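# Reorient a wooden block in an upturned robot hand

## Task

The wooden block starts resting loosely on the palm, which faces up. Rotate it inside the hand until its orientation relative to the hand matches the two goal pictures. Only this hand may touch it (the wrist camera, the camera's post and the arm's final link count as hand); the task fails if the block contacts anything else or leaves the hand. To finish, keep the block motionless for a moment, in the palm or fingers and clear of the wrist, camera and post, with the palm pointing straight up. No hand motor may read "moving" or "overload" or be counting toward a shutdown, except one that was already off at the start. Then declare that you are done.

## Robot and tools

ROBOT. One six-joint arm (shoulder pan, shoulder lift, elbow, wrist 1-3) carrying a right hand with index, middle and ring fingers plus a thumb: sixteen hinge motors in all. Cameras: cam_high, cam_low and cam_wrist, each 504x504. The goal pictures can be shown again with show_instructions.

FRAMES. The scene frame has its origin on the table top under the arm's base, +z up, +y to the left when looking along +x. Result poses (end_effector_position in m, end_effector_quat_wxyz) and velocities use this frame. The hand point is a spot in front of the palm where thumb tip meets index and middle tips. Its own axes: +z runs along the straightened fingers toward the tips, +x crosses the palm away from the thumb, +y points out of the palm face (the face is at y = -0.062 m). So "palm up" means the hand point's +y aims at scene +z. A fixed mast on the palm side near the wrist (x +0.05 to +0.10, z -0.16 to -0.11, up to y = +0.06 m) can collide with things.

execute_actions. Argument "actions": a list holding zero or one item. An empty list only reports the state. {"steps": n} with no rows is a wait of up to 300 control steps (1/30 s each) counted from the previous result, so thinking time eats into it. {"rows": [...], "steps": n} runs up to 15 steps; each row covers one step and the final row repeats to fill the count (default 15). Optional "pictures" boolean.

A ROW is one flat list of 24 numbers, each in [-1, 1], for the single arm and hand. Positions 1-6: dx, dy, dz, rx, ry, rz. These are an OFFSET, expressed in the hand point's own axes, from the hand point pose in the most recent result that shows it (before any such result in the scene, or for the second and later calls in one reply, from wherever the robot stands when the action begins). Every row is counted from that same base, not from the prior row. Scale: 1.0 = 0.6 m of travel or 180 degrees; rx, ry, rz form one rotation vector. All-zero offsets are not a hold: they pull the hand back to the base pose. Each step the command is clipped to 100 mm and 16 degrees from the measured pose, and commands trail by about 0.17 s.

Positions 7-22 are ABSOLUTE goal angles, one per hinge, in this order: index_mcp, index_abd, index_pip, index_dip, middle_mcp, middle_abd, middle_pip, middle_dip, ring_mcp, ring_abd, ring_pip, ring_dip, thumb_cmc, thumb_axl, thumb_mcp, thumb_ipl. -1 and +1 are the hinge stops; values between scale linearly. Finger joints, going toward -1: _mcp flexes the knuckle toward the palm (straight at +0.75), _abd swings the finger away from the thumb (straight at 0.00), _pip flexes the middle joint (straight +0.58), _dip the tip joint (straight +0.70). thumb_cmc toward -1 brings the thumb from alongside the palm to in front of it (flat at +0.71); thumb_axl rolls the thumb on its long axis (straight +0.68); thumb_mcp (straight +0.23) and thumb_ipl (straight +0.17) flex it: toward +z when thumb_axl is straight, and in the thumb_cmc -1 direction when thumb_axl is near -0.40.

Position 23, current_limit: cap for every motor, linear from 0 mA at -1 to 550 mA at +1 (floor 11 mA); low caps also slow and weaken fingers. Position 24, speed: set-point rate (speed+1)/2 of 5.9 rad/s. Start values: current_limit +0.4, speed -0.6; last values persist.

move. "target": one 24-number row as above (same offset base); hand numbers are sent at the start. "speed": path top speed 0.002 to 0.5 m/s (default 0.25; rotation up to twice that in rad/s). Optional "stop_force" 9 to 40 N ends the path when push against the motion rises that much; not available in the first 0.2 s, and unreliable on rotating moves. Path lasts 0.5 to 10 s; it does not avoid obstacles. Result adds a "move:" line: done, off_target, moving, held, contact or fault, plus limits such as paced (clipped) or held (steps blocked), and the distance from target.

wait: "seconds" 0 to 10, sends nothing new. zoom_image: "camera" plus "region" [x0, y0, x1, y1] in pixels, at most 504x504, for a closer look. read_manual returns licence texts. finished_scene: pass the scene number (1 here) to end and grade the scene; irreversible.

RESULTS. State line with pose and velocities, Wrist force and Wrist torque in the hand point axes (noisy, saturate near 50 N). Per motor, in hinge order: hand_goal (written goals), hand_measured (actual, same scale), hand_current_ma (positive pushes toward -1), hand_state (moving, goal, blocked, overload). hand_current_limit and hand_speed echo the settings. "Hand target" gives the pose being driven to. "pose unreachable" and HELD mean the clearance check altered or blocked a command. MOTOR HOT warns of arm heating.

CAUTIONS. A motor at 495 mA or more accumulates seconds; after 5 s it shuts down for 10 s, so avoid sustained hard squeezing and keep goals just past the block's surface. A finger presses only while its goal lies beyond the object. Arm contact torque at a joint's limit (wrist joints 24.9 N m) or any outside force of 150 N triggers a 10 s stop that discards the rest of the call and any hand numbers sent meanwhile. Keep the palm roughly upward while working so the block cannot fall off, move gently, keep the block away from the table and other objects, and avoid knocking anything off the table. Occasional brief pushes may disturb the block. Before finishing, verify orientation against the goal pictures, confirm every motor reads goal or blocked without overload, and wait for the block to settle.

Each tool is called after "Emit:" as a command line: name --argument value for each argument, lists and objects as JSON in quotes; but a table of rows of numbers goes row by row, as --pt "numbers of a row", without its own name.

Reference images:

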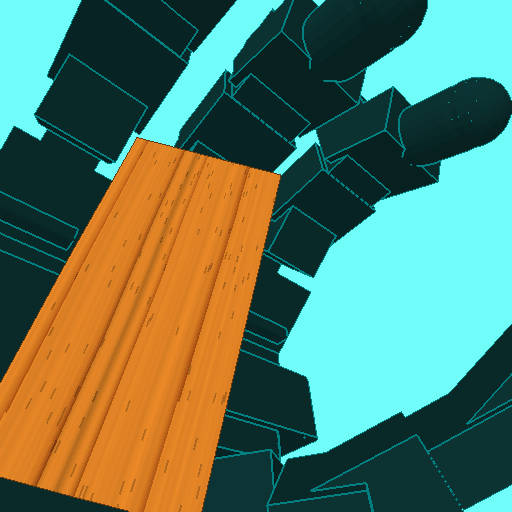

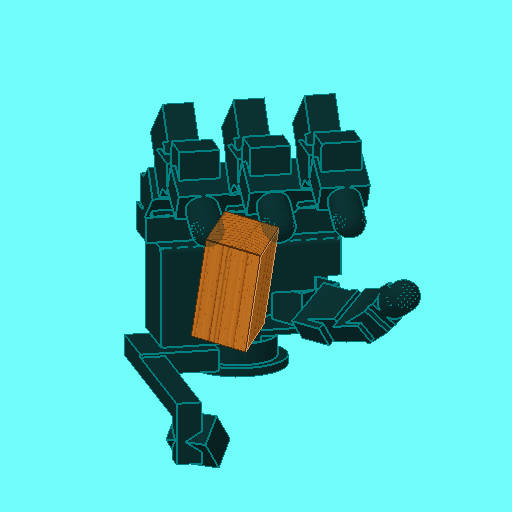

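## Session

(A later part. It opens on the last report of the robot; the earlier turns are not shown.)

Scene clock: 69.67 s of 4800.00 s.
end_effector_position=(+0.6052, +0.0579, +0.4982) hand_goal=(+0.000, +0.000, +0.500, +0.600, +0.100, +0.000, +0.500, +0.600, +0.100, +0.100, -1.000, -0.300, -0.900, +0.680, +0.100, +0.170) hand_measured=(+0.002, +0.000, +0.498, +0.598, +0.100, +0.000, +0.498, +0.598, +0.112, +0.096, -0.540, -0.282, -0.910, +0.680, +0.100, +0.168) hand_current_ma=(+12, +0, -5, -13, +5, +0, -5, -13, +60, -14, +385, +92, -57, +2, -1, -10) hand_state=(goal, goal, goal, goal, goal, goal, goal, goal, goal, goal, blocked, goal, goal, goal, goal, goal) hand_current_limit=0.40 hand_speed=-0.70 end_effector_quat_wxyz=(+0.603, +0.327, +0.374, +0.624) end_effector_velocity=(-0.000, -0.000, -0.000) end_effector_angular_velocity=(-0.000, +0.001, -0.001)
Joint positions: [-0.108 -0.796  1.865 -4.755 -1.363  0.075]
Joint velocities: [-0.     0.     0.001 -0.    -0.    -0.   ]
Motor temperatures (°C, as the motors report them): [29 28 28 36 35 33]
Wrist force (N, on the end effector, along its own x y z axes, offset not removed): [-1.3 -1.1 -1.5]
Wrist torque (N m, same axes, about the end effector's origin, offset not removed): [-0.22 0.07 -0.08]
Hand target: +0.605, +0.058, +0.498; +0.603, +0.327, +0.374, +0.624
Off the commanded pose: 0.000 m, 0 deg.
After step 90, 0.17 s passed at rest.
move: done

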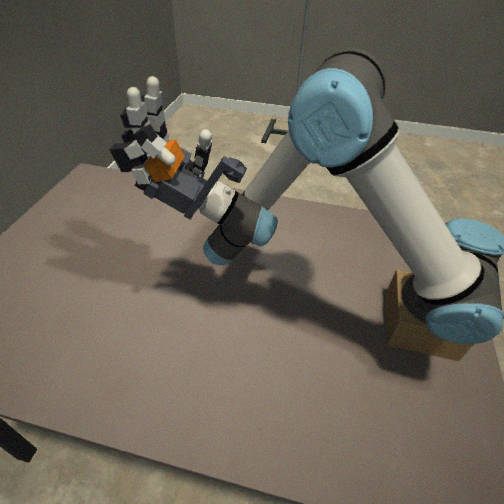

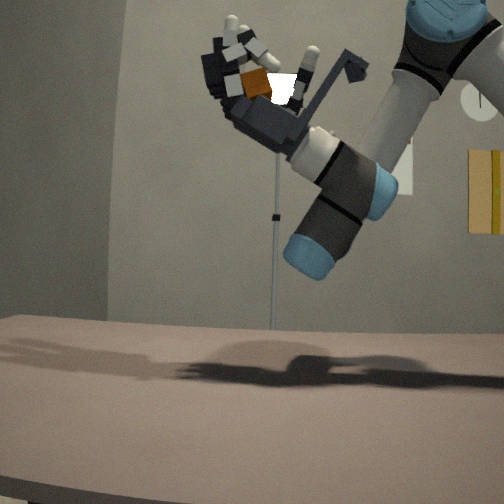

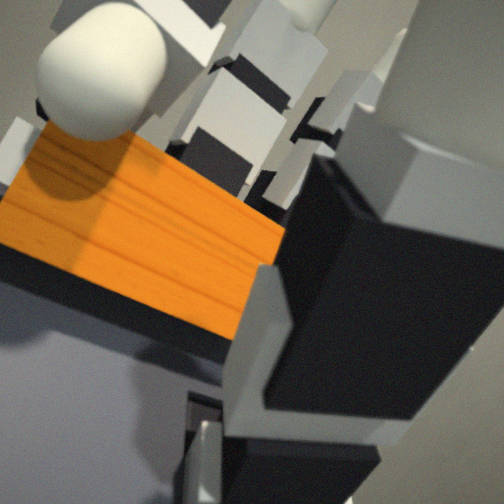

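Overshoots; retract and push from further back.

Emit:
move --target '[0,0,0,0,0,0,0,0,0.5,0.6,0.1,0,0.5,0.6,0.9,0.1,-0.3,-0.2,-0.9,0.68,0.1,0.17,0.4,-0.6]'

Emit:
move --target '[0,0,0,0,0,0,0,0,0.5,0.6,0.1,0,0.5,0.6,0.9,0.1,-0.5,-0.75,-0.9,0.68,0.1,0.17,0.4,-0.6]'

Emit:
move --target '[0,0,0,0,0,0,0,0,0.5,0.6,0.1,0,0.5,0.6,0.3,0.1,-0.5,-0.75,-0.9,0.68,0.1,0.17,0.4,-0.8]'

Emit:
zoom_image --camera "cam_low" --region '[180,0,380,170]'

Scene clock: 77.60 s of 4800.00 s.
end_effector_position=(+0.6052, +0.0579, +0.4982) hand_goal=(+0.000, +0.000, +0.500, +0.600, +0.100, +0.000, +0.500, +0.600, +0.900, +0.100, -0.300, -0.200, -0.900, +0.680, +0.100, +0.170) hand_measured=(+0.002, +0.000, +0.498, +0.598, +0.102, +0.000, +0.498, +0.598, +0.906, +0.096, -0.302, -0.204, -0.910, +0.680, +0.100, +0.168) hand_current_ma=(+12, +0, -5, -13, +7, +0, -5, -13, +37, -14, -12, -19, -57, +2, -1, -10) hand_state=(goal, goal, goal, goal, goal, goal, goal, goal, goal, goal, goal, goal, goal, goal, goal, goal) hand_current_limit=0.40 hand_speed=-0.60 end_effector_quat_wxyz=(+0.603, +0.327, +0.374, +0.624) end_effector_velocity=(+0.000, -0.001, +0.000) end_effector_angular_velocity=(-0.000, -0.000, -0.001)
Joint positions: [-0.108 -0.796  1.865 -4.755 -1.363  0.075]
Joint velocities: [-0.001 -0.    -0.    -0.     0.     0.   ]
Motor temperatures (°C, as the motors report them): [29 28 28 36 35 33]
Wrist force (N, on the end effector, along its own x y z axes, offset not removed): [-2.0 -0.7 -1.4]
Wrist torque (N m, same axes, about the end effector's origin, offset not removed): [-0.15 0.13 -0.13]
Hand target: +0.605, +0.058, +0.498; +0.603, +0.327, +0.374, +0.624
Off the commanded pose: 0.000 m, 0 deg.
After step 90, 3.80 s passed at rest.
move: done

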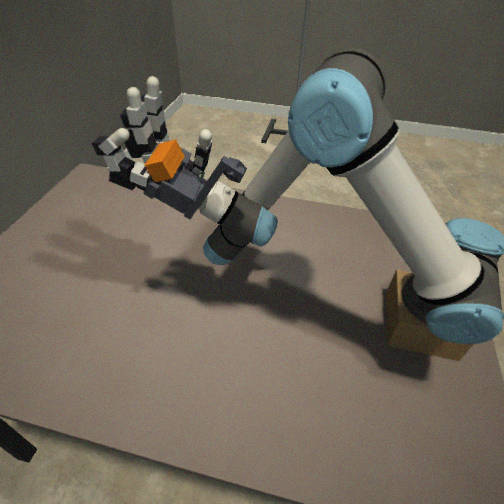

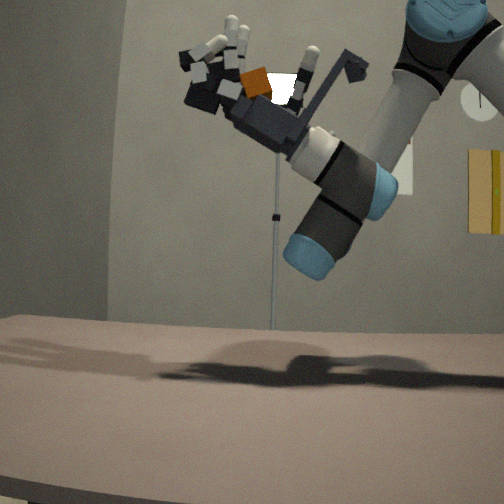

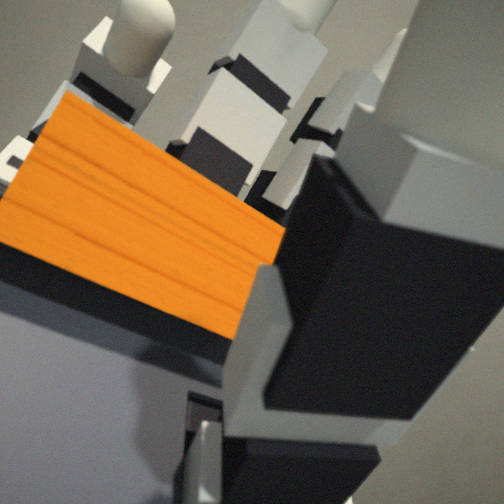

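Scene clock: 78.43 s of 4800.00 s.
end_effector_position=(+0.6052, +0.0579, +0.4982) hand_goal=(+0.000, +0.000, +0.500, +0.600, +0.100, +0.000, +0.500, +0.600, +0.900, +0.100, -0.500, -0.750, -0.900, +0.680, +0.100, +0.170) hand_measured=(+0.002, +0.000, +0.498, +0.598, +0.102, +0.000, +0.498, +0.598, +0.908, +0.096, -0.498, -0.748, -0.910, +0.680, +0.100, +0.168) hand_current_ma=(+12, +0, -5, -13, +7, +0, -5, -13, +38, -14, +12, +11, -57, +2, -1, -10) hand_state=(goal, goal, goal, goal, goal, goal, goal, goal, goal, goal, goal, goal, goal, goal, goal, goal) hand_current_limit=0.40 hand_speed=-0.60 end_effector_quat_wxyz=(+0.603, +0.327, +0.374, +0.624) end_effector_velocity=(+0.000, -0.000, +0.000) end_effector_angular_velocity=(+0.000, -0.000, -0.000)
Joint positions: [-0.108 -0.796  1.865 -4.755 -1.363  0.075]
Joint velocities: [-0. -0. -0.  0. -0.  0.]
Motor temperatures (°C, as the motors report them): [29 28 28 36 35 33]
Wrist force (N, on the end effector, along its own x y z axes, offset not removed): [-1.0 -0.8 -0.4]
Wrist torque (N m, same axes, about the end effector's origin, offset not removed): [-0.23 0.10 -0.06]
Hand target: +0.605, +0.058, +0.498; +0.603, +0.327, +0.374, +0.624
Off the commanded pose: 0.000 m, 0 deg.
move: done

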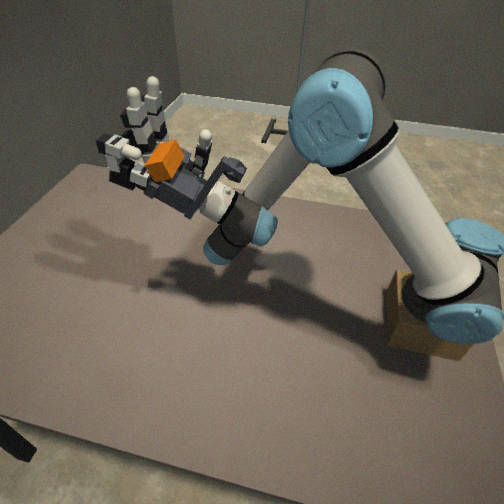

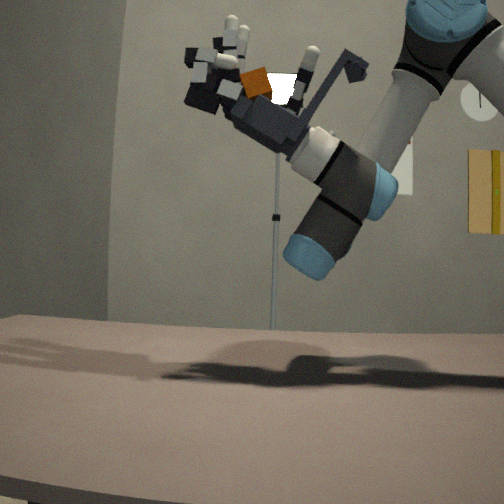

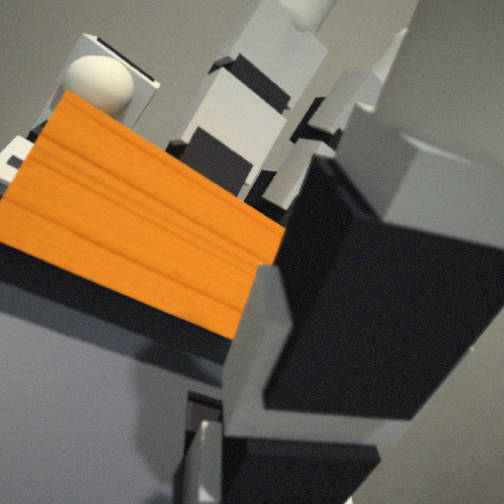

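Scene clock: 80.00 s of 4800.00 s.
end_effector_position=(+0.6052, +0.0579, +0.4982) hand_goal=(+0.000, +0.000, +0.500, +0.600, +0.100, +0.000, +0.500, +0.600, +0.300, +0.100, -0.500, -0.750, -0.900, +0.680, +0.100, +0.170) hand_measured=(+0.002, +0.000, +0.498, +0.598, +0.102, +0.000, +0.498, +0.598, +0.362, +0.102, -0.468, -0.740, -0.910, +0.680, +0.100, +0.168) hand_current_ma=(+12, +0, -5, -13, +7, +0, -5, -13, +333, +9, +163, +49, -57, +2, -1, -10) hand_state=(goal, goal, goal, goal, goal, goal, goal, goal, blocked, goal, blocked, goal, goal, goal, goal, goal) hand_current_limit=0.40 hand_speed=-0.80 end_effector_quat_wxyz=(+0.603, +0.327, +0.374, +0.624) end_effector_velocity=(-0.000, -0.000, +0.001) end_effector_angular_velocity=(-0.000, -0.001, -0.000)
Joint positions: [-0.108 -0.796  1.865 -4.755 -1.363  0.075]
Joint velocities: [-0.    -0.001 -0.001 -0.    -0.    -0.   ]
Motor temperatures (°C, as the motors report them): [29 28 28 36 35 33]
Wrist force (N, on the end effector, along its own x y z axes, offset not removed): [-1.4 -1.9 -2.4]
Wrist torque (N m, same axes, about the end effector's origin, offset not removed): [-0.26 0.11 -0.09]
Hand target: +0.605, +0.058, +0.498; +0.603, +0.327, +0.374, +0.624
Off the commanded pose: 0.000 m, 0 deg.
move: done

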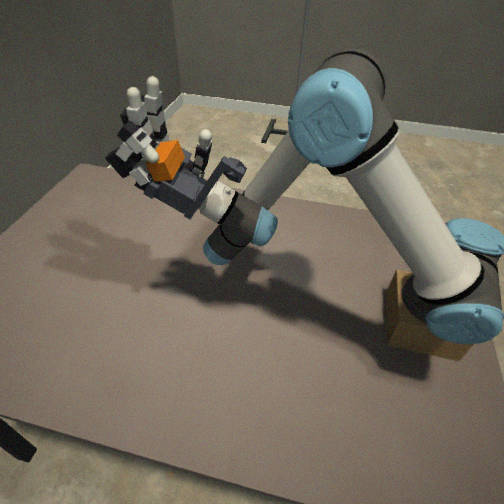

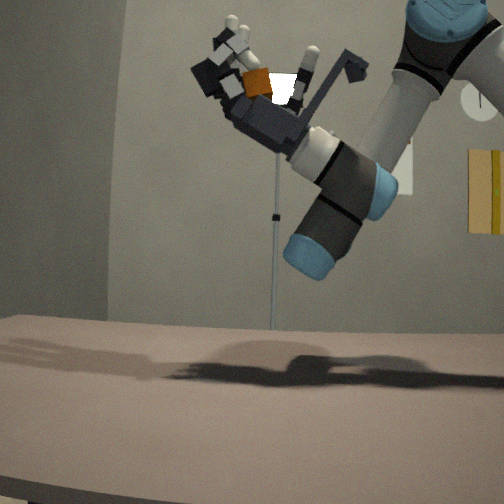

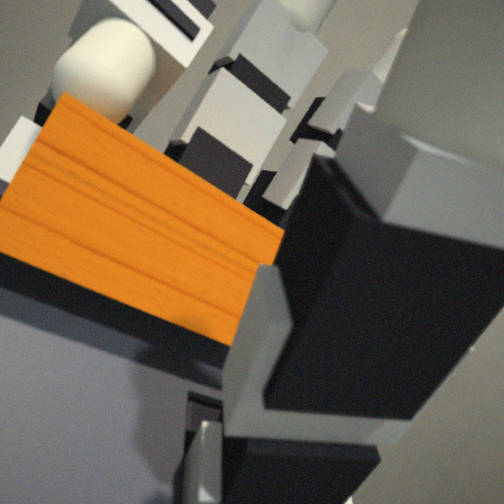

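Region (180, 0, 380, 170) of cam_low's 504x504 image, scaled by 2.520, with more detail than that image has; it fills the top 428 rows of this view, and the rest is white.

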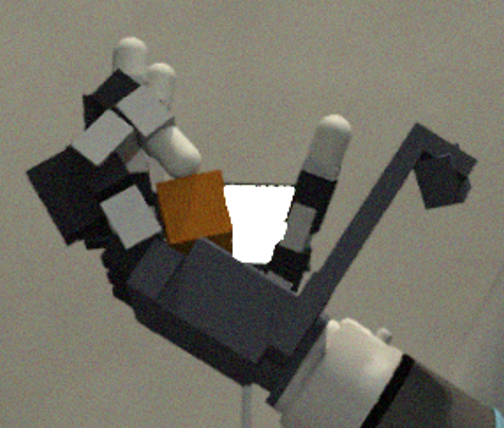

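Now extend the dip while pressing to drag the top toward the wrist.

Emit:
move --target '[0,0,0,0,0,0,0,0,0.5,0.6,-0.3,0,0.5,0.6,-0.2,0.1,-0.5,-0.3,-0.9,0.68,0.1,0.17,0.6,-0.9]'

Emit:
zoom_image --camera "cam_low" --region '[180,0,380,170]'

Scene clock: 86.33 s of 4800.00 s.
end_effector_position=(+0.6052, +0.0579, +0.4982) hand_goal=(+0.000, +0.000, +0.500, +0.600, -0.300, +0.000, +0.500, +0.600, -0.200, +0.100, -0.500, -0.300, -0.900, +0.680, +0.100, +0.170) hand_measured=(+0.002, +0.000, +0.498, +0.598, -0.300, +0.000, +0.498, +0.598, -0.042, +0.104, -0.454, -0.280, -0.910, +0.680, +0.100, +0.168) hand_current_ma=(+12, +0, -5, -13, -1, +0, -5, -13, +440, +22, +235, +109, -57, +2, +0, -10) hand_state=(goal, goal, goal, goal, goal, goal, goal, goal, blocked, goal, blocked, blocked, goal, goal, goal, goal) hand_current_limit=0.60 hand_speed=-0.90 end_effector_quat_wxyz=(+0.603, +0.327, +0.374, +0.624) end_effector_velocity=(-0.000, -0.000, -0.000) end_effector_angular_velocity=(-0.000, -0.000, -0.001)
Joint positions: [-0.108 -0.796  1.865 -4.755 -1.363  0.075]
Joint velocities: [-0. -0.  0. -0. -0. -0.]
Motor temperatures (°C, as the motors report them): [29 28 28 36 35 33]
Wrist force (N, on the end effector, along its own x y z axes, offset not removed): [-0.9 -0.9 -2.7]
Wrist torque (N m, same axes, about the end effector's origin, offset not removed): [-0.13 0.10 -0.03]
Hand target: +0.605, +0.058, +0.498; +0.603, +0.327, +0.374, +0.624
Off the commanded pose: 0.000 m, 0 deg.
After step 90, 1.10 s passed at rest.
move: done

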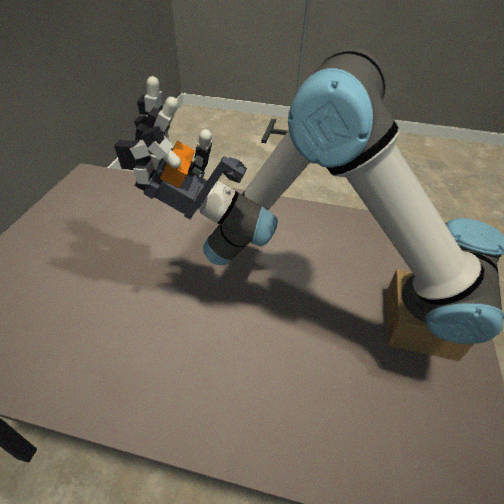

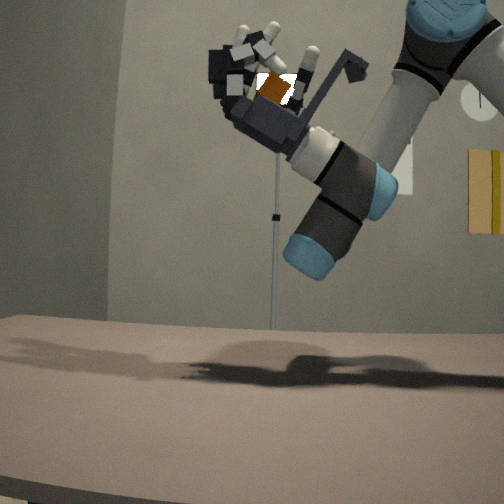

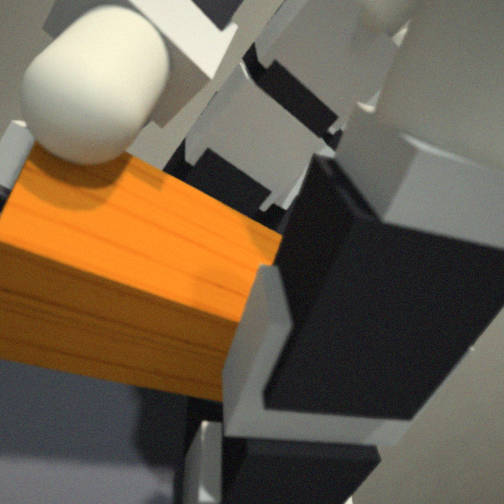

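Region (180, 0, 380, 170) of cam_low's 504x504 image, scaled by 2.520, with more detail than that image has; it fills the top 428 rows of this view, and the rest is white.

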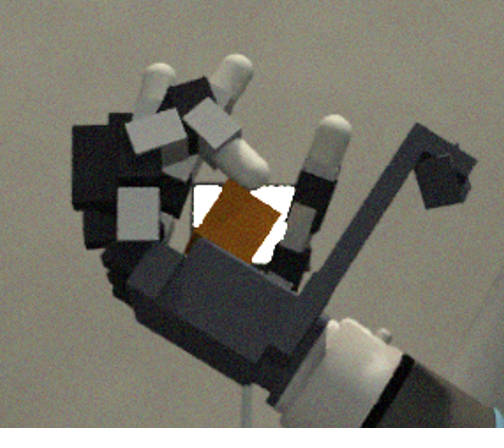

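Emit:
move --target '[0,0,0,0.09,0,0,0.3,0,0.2,0.4,0.3,0,0.2,0.4,-0.06,0.1,-0.5,-0.3,-0.75,0.68,0.1,0.17,0.4,-0.7]' --speed 0.12

Emit:
move --target '[0,0,0,0,0,0,0.3,0,0.2,0.4,0.3,0,0.2,0.4,0.8,0.1,-0.3,-0.2,-0.75,0.68,0.1,0.17,0.4,-0.6]'

Emit:
move --target '[0,0,0,0,0,0,0.3,0,0.2,0.4,0.3,0,0.2,0.4,0.8,0.1,-0.75,-0.7,-0.75,0.68,0.1,0.17,0.4,-0.6]'

Emit:
move --target '[0,0,0,0,0,0,0.3,0,0.2,0.4,0.3,0,0.2,0.4,0.2,0.1,-1,-0.2,-0.75,0.68,0.1,0.17,0.4,-0.85]'

Emit:
zoom_image --camera "cam_high" --region '[100,70,270,220]'

Scene clock: 97.33 s of 4800.00 s.
end_effector_position=(+0.6051, +0.0579, +0.4980) hand_goal=(+0.300, +0.000, +0.200, +0.400, +0.300, +0.000, +0.200, +0.400, -0.060, +0.100, -0.500, -0.300, -0.750, +0.680, +0.100, +0.170) hand_measured=(+0.306, +0.000, +0.204, +0.402, +0.306, +0.000, +0.202, +0.402, -0.038, +0.104, -0.454, -0.278, -0.758, +0.680, +0.100, +0.168) hand_current_ma=(+28, +0, +19, +14, +32, +0, +12, +12, +122, +22, +235, +110, -39, +2, +0, -10) hand_state=(goal, goal, goal, goal, goal, goal, goal, goal, blocked, goal, blocked, blocked, goal, goal, goal, goal) hand_current_limit=0.40 hand_speed=-0.70 end_effector_quat_wxyz=(+0.552, +0.408, +0.457, +0.566) end_effector_velocity=(+0.000, -0.001, +0.000) end_effector_angular_velocity=(-0.001, +0.014, -0.002)
Joint positions: [-0.129 -0.973  2.09  -4.517 -1.332  0.019]
Joint velocities: [-0.002 -0.011  0.009  0.016  0.001 -0.004]
Motor temperatures (°C, as the motors report them): [29 28 28 36 35 33]
Wrist force (N, on the end effector, along its own x y z axes, offset not removed): [-3.1 0.0 -1.5]
Wrist torque (N m, same axes, about the end effector's origin, offset not removed): [-0.05 0.26 -0.17]
Hand target: +0.605, +0.058, +0.498; +0.551, +0.409, +0.458, +0.565
Off the commanded pose: 0.000 m, 0 deg.
After step 90, 6.37 s passed at rest.
move: done

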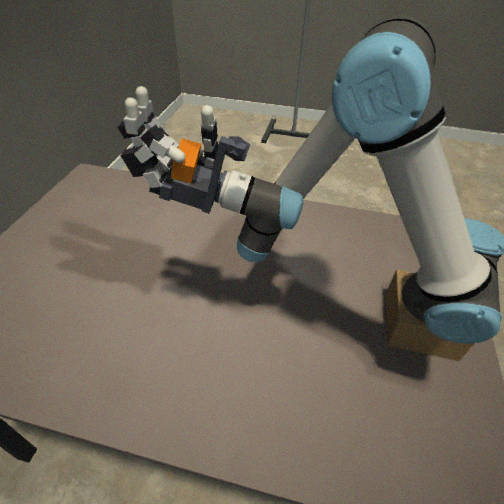

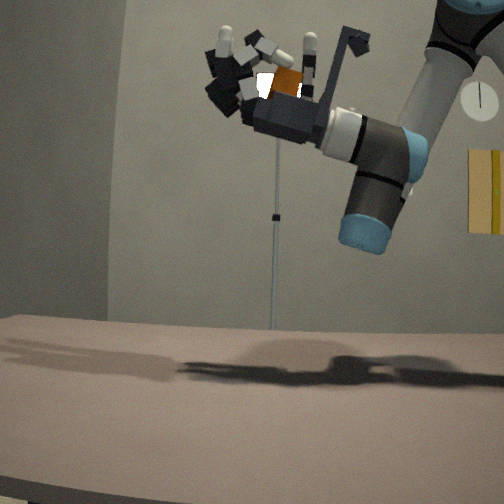

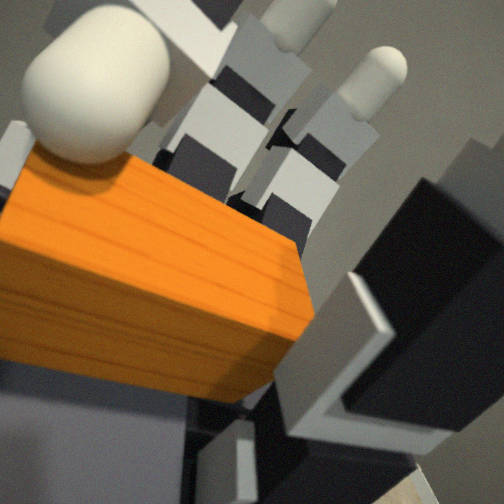

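Scene clock: 98.53 s of 4800.00 s.
end_effector_position=(+0.6051, +0.0579, +0.4980) hand_goal=(+0.300, +0.000, +0.200, +0.400, +0.300, +0.000, +0.200, +0.400, +0.800, +0.100, -0.300, -0.200, -0.750, +0.680, +0.100, +0.170) hand_measured=(+0.306, +0.000, +0.204, +0.402, +0.306, +0.000, +0.202, +0.402, +0.808, +0.104, -0.302, -0.204, -0.758, +0.680, +0.100, +0.168) hand_current_ma=(+29, +0, +19, +14, +33, +0, +12, +12, +41, +16, -10, -19, -39, +2, +0, -10) hand_state=(goal, goal, goal, goal, goal, goal, goal, goal, goal, goal, goal, goal, goal, goal, goal, goal) hand_current_limit=0.40 hand_speed=-0.60 end_effector_quat_wxyz=(+0.552, +0.408, +0.457, +0.566) end_effector_velocity=(+0.000, -0.001, -0.001) end_effector_angular_velocity=(+0.001, +0.002, -0.001)
Joint positions: [-0.129 -0.973  2.09  -4.517 -1.332  0.019]
Joint velocities: [-0.001  0.001  0.001  0.001 -0.     0.   ]
Motor temperatures (°C, as the motors report them): [29 28 28 36 35 33]
Wrist force (N, on the end effector, along its own x y z axes, offset not removed): [-0.4 -0.5 -1.0]
Wrist torque (N m, same axes, about the end effector's origin, offset not removed): [-0.09 -0.10 0.07]
Hand target: +0.605, +0.058, +0.498; +0.552, +0.408, +0.457, +0.566
Off the commanded pose: 0.000 m, 0 deg.
move: done

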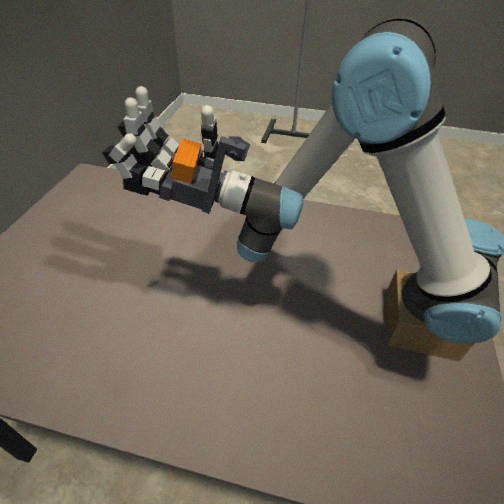

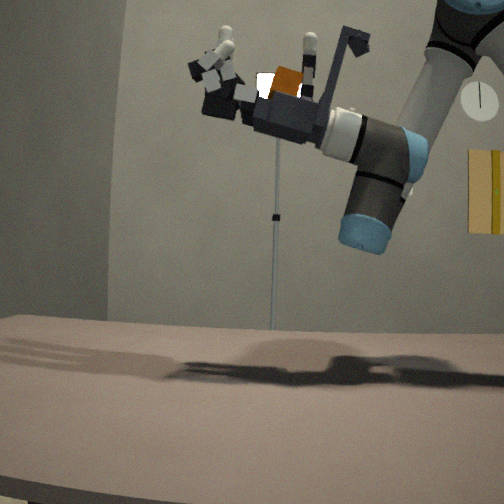

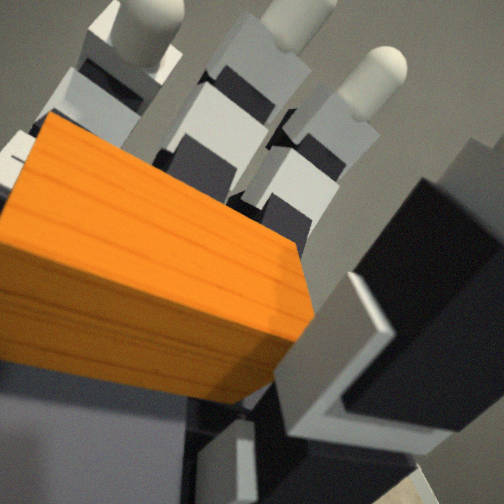

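Scene clock: 99.33 s of 4800.00 s.
end_effector_position=(+0.6051, +0.0579, +0.4980) hand_goal=(+0.300, +0.000, +0.200, +0.400, +0.300, +0.000, +0.200, +0.400, +0.800, +0.100, -0.750, -0.700, -0.750, +0.680, +0.100, +0.170) hand_measured=(+0.306, +0.000, +0.204, +0.402, +0.306, +0.000, +0.202, +0.402, +0.808, +0.104, -0.748, -0.698, -0.758, +0.680, +0.100, +0.168) hand_current_ma=(+29, +0, +19, +14, +33, +0, +12, +12, +42, +16, +10, +11, -39, +2, +0, -10) hand_state=(goal, goal, goal, goal, goal, goal, goal, goal, goal, goal, goal, goal, goal, goal, goal, goal) hand_current_limit=0.40 hand_speed=-0.60 end_effector_quat_wxyz=(+0.552, +0.408, +0.457, +0.566) end_effector_velocity=(-0.000, +0.000, -0.000) end_effector_angular_velocity=(+0.000, +0.001, +0.000)
Joint positions: [-0.129 -0.973  2.09  -4.517 -1.332  0.019]
Joint velocities: [ 0.     0.     0.001 -0.    -0.    -0.   ]
Motor temperatures (°C, as the motors report them): [29 28 28 36 35 33]
Wrist force (N, on the end effector, along its own x y z axes, offset not removed): [-1.4 -0.8 -0.4]
Wrist torque (N m, same axes, about the end effector's origin, offset not removed): [-0.20 0.08 -0.08]
Hand target: +0.605, +0.058, +0.498; +0.552, +0.408, +0.457, +0.566
Off the commanded pose: 0.000 m, 0 deg.
move: done

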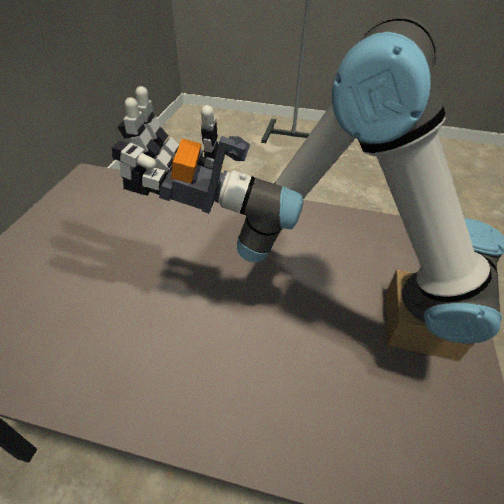

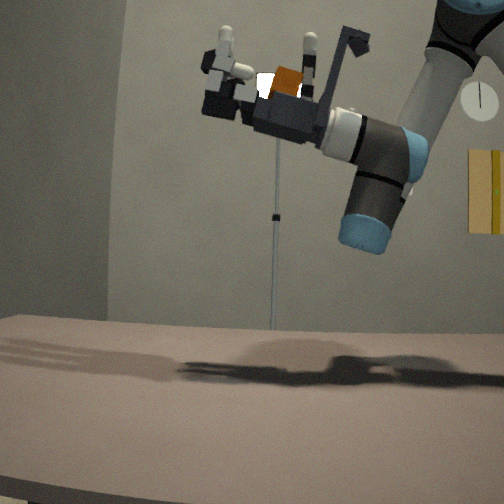

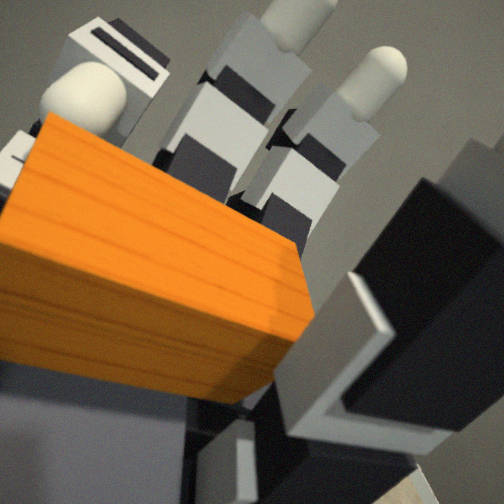

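Scene clock: 101.33 s of 4800.00 s.
end_effector_position=(+0.6051, +0.0579, +0.4980) hand_goal=(+0.300, +0.000, +0.200, +0.400, +0.300, +0.000, +0.200, +0.400, +0.200, +0.100, -1.000, -0.200, -0.750, +0.680, +0.100, +0.170) hand_measured=(+0.306, +0.000, +0.204, +0.402, +0.306, +0.000, +0.202, +0.402, +0.212, +0.104, -1.000, -0.204, -0.758, +0.680, +0.100, +0.168) hand_current_ma=(+29, +0, +19, +14, +33, +0, +12, +12, +61, +16, +1, -18, -38, +2, +0, -10) hand_state=(goal, goal, goal, goal, goal, goal, goal, goal, goal, goal, goal, goal, goal, goal, goal, goal) hand_current_limit=0.40 hand_speed=-0.85 end_effector_quat_wxyz=(+0.552, +0.408, +0.457, +0.566) end_effector_velocity=(+0.000, +0.000, +0.000) end_effector_angular_velocity=(+0.000, +0.000, +0.000)
Joint positions: [-0.129 -0.973  2.09  -4.517 -1.332  0.019]
Joint velocities: [ 0.     0.    -0.     0.001 -0.    -0.   ]
Motor temperatures (°C, as the motors report them): [29 28 28 36 35 33]
Wrist force (N, on the end effector, along its own x y z axes, offset not removed): [-1.7 -0.9 -0.6]
Wrist torque (N m, same axes, about the end effector's origin, offset not removed): [-0.19 0.11 -0.03]
Hand target: +0.605, +0.058, +0.498; +0.552, +0.408, +0.457, +0.566
Off the commanded pose: 0.000 m, 0 deg.
move: done

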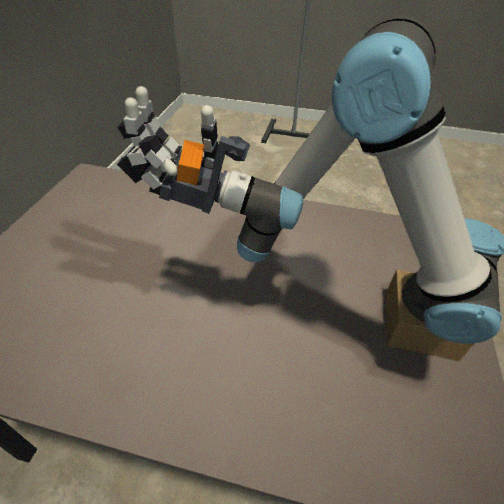

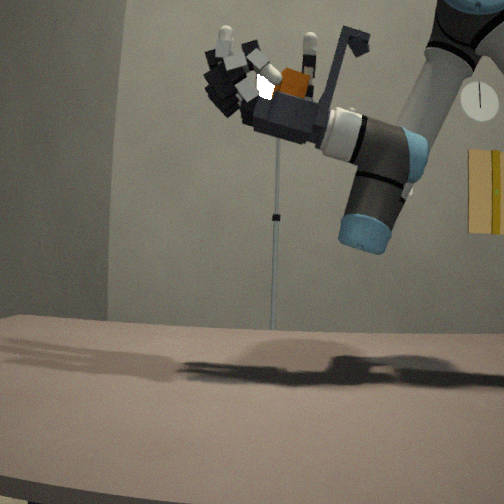

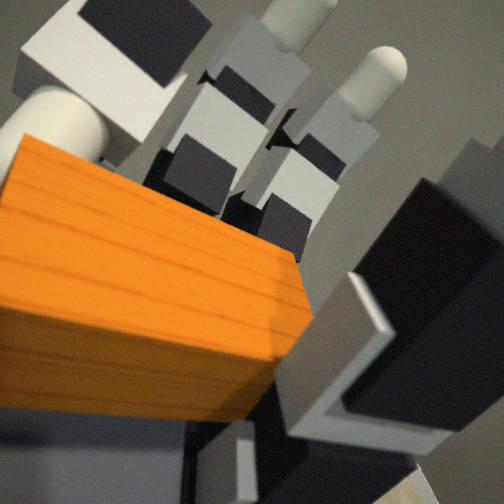

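Region (100, 70, 270, 220) of cam_high's 504x504 image, scaled by 2.965, with more detail than that image has; it fills the top 445 rows of this view, and the rest is white.

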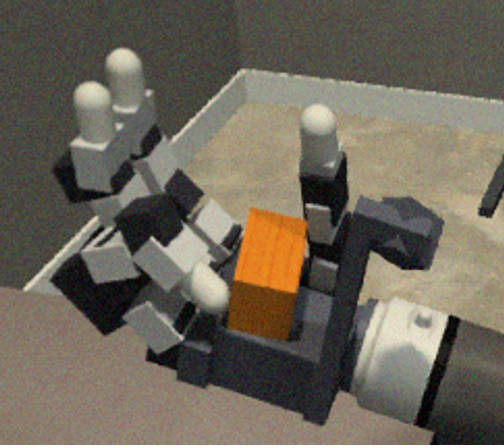

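Emit:
move --target '[0,0,0,0,0,0,0.4,0,0.2,0.4,0.4,0,0.2,0.4,-0.33,-0.2,-1,0.5,-0.7,0.68,0,0.17,0.4,-0.85]'

Emit:
zoom_image --camera "cam_high" --region '[100,70,270,220]'

Scene clock: 107.67 s of 4800.00 s.
end_effector_position=(+0.6051, +0.0579, +0.4980) hand_goal=(+0.400, +0.000, +0.200, +0.400, +0.400, +0.000, +0.200, +0.400, -0.330, -0.200, -1.000, +0.500, -0.700, +0.680, +0.000, +0.170) hand_measured=(+0.406, +0.000, +0.204, +0.402, +0.408, +0.000, +0.202, +0.402, -0.058, -0.176, -0.986, +0.502, -0.674, +0.682, +0.004, +0.168) hand_current_ma=(+35, +0, +19, +14, +40, +0, +12, +12, +385, +102, +73, +15, +138, +18, +20, -10) hand_state=(goal, goal, goal, goal, goal, goal, goal, goal, blocked, blocked, goal, goal, blocked, goal, goal, goal) hand_current_limit=0.40 hand_speed=-0.85 end_effector_quat_wxyz=(+0.552, +0.408, +0.457, +0.566) end_effector_velocity=(-0.000, +0.001, +0.000) end_effector_angular_velocity=(+0.000, -0.001, +0.002)
Joint positions: [-0.129 -0.973  2.09  -4.517 -1.332  0.019]
Joint velocities: [ 0.002  0.    -0.    -0.    -0.     0.   ]
Motor temperatures (°C, as the motors report them): [29 28 28 36 35 33]
Wrist force (N, on the end effector, along its own x y z axes, offset not removed): [-1.4 -0.8 -0.9]
Wrist torque (N m, same axes, about the end effector's origin, offset not removed): [-0.20 0.03 0.00]
Hand target: +0.605, +0.058, +0.498; +0.552, +0.408, +0.457, +0.566
Off the commanded pose: 0.000 m, 0 deg.
After step 90, 1.13 s passed at rest.
move: done

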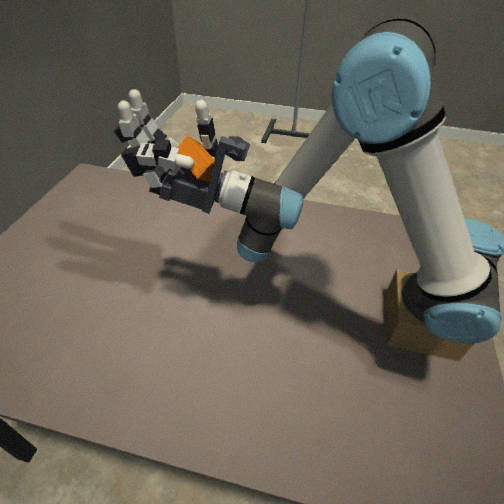

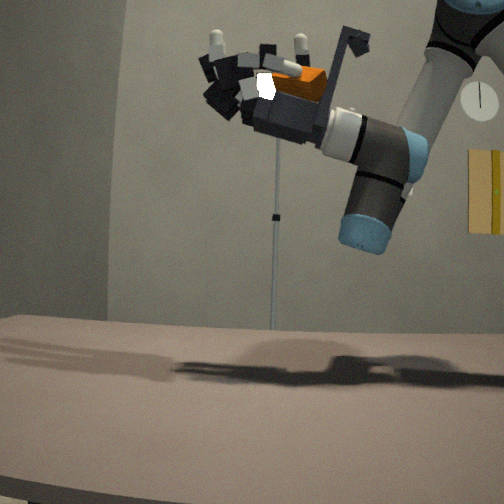

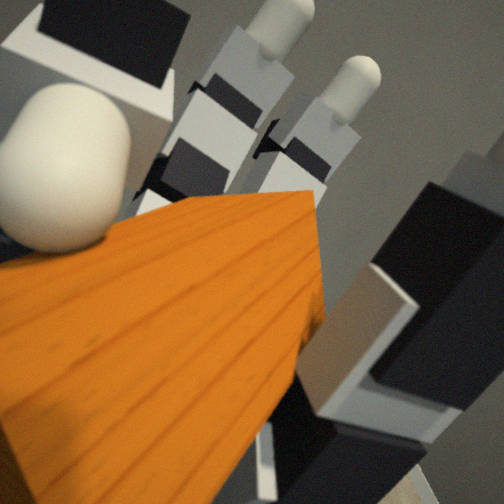

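Region (100, 70, 270, 220) of cam_high's 504x504 image, scaled by 2.965, with more detail than that image has; it fills the top 445 rows of this view, and the rest is white.

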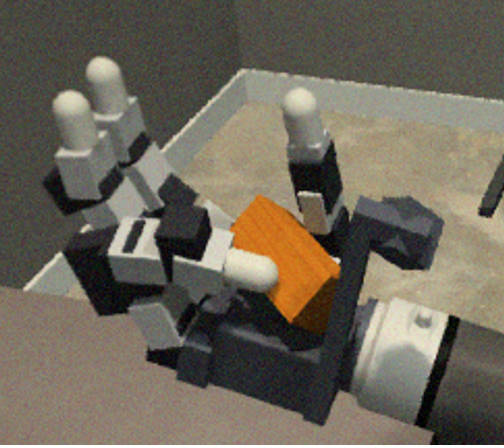

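Yawed ~45° but rolled on edge. Level and release.

Emit:
move --target '[0,0,0,0.081,0,0,0.4,0,0.2,0.4,0.4,0,0.2,0.4,0.2,0,-0.8,0.6,-0.45,0.68,0,0.17,0.4,-0.9]' --speed 0.12

Emit:
zoom_image --camera "cam_high" --region '[100,70,270,220]'

Scene clock: 113.83 s of 4800.00 s.
end_effector_position=(+0.6049, +0.0579, +0.4978) hand_goal=(+0.400, +0.000, +0.200, +0.400, +0.400, +0.000, +0.200, +0.400, +0.200, +0.000, -0.800, +0.600, -0.450, +0.680, +0.000, +0.170) hand_measured=(+0.408, +0.000, +0.204, +0.402, +0.410, +0.000, +0.202, +0.402, +0.204, -0.004, -0.808, +0.596, -0.450, +0.682, +0.000, +0.168) hand_current_ma=(+43, +0, +19, +14, +49, +0, +12, +12, +16, -17, -37, -19, -5, +12, +1, -10) hand_state=(goal, goal, goal, goal, goal, goal, goal, goal, goal, goal, goal, goal, goal, goal, goal, goal) hand_current_limit=0.40 hand_speed=-0.90 end_effector_quat_wxyz=(+0.496, +0.475, +0.525, +0.503) end_effector_velocity=(+0.000, +0.001, +0.001) end_effector_angular_velocity=(-0.001, +0.004, +0.001)
Joint positions: [-0.141 -1.176  2.235 -4.199 -1.323 -0.043]
Joint velocities: [ 0.001 -0.005  0.001  0.008  0.    -0.002]
Motor temperatures (°C, as the motors report them): [29 28 28 36 35 33]
Wrist force (N, on the end effector, along its own x y z axes, offset not removed): [-1.4 -1.1 -0.3]
Wrist torque (N m, same axes, about the end effector's origin, offset not removed): [-0.17 0.05 -0.07]
Hand target: +0.605, +0.058, +0.498; +0.496, +0.475, +0.525, +0.503
Off the commanded pose: 0.000 m, 0 deg.
After step 90, 1.50 s passed at rest.
move: done

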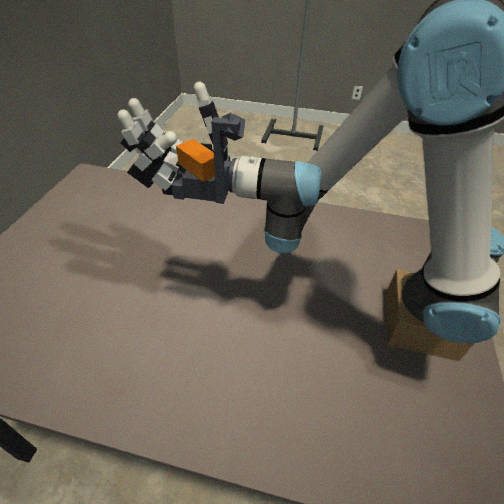

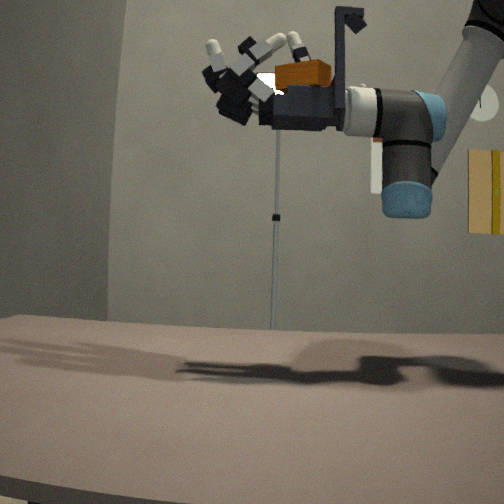

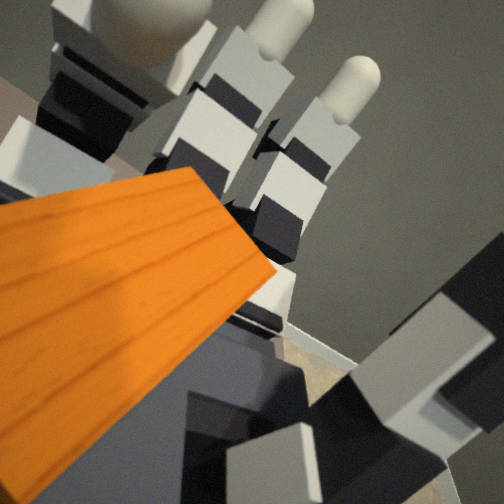

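Region (100, 70, 270, 220) of cam_high's 504x504 image, scaled by 2.965, with more detail than that image has; it fills the top 445 rows of this view, and the rest is white.

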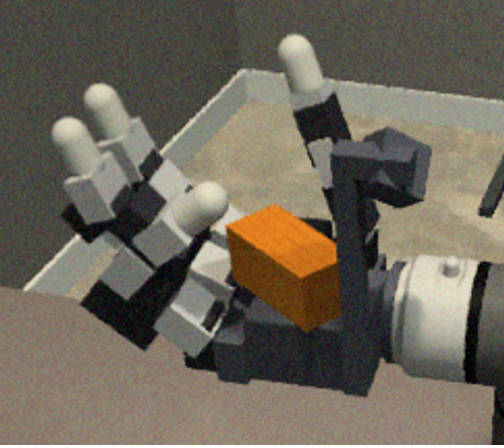

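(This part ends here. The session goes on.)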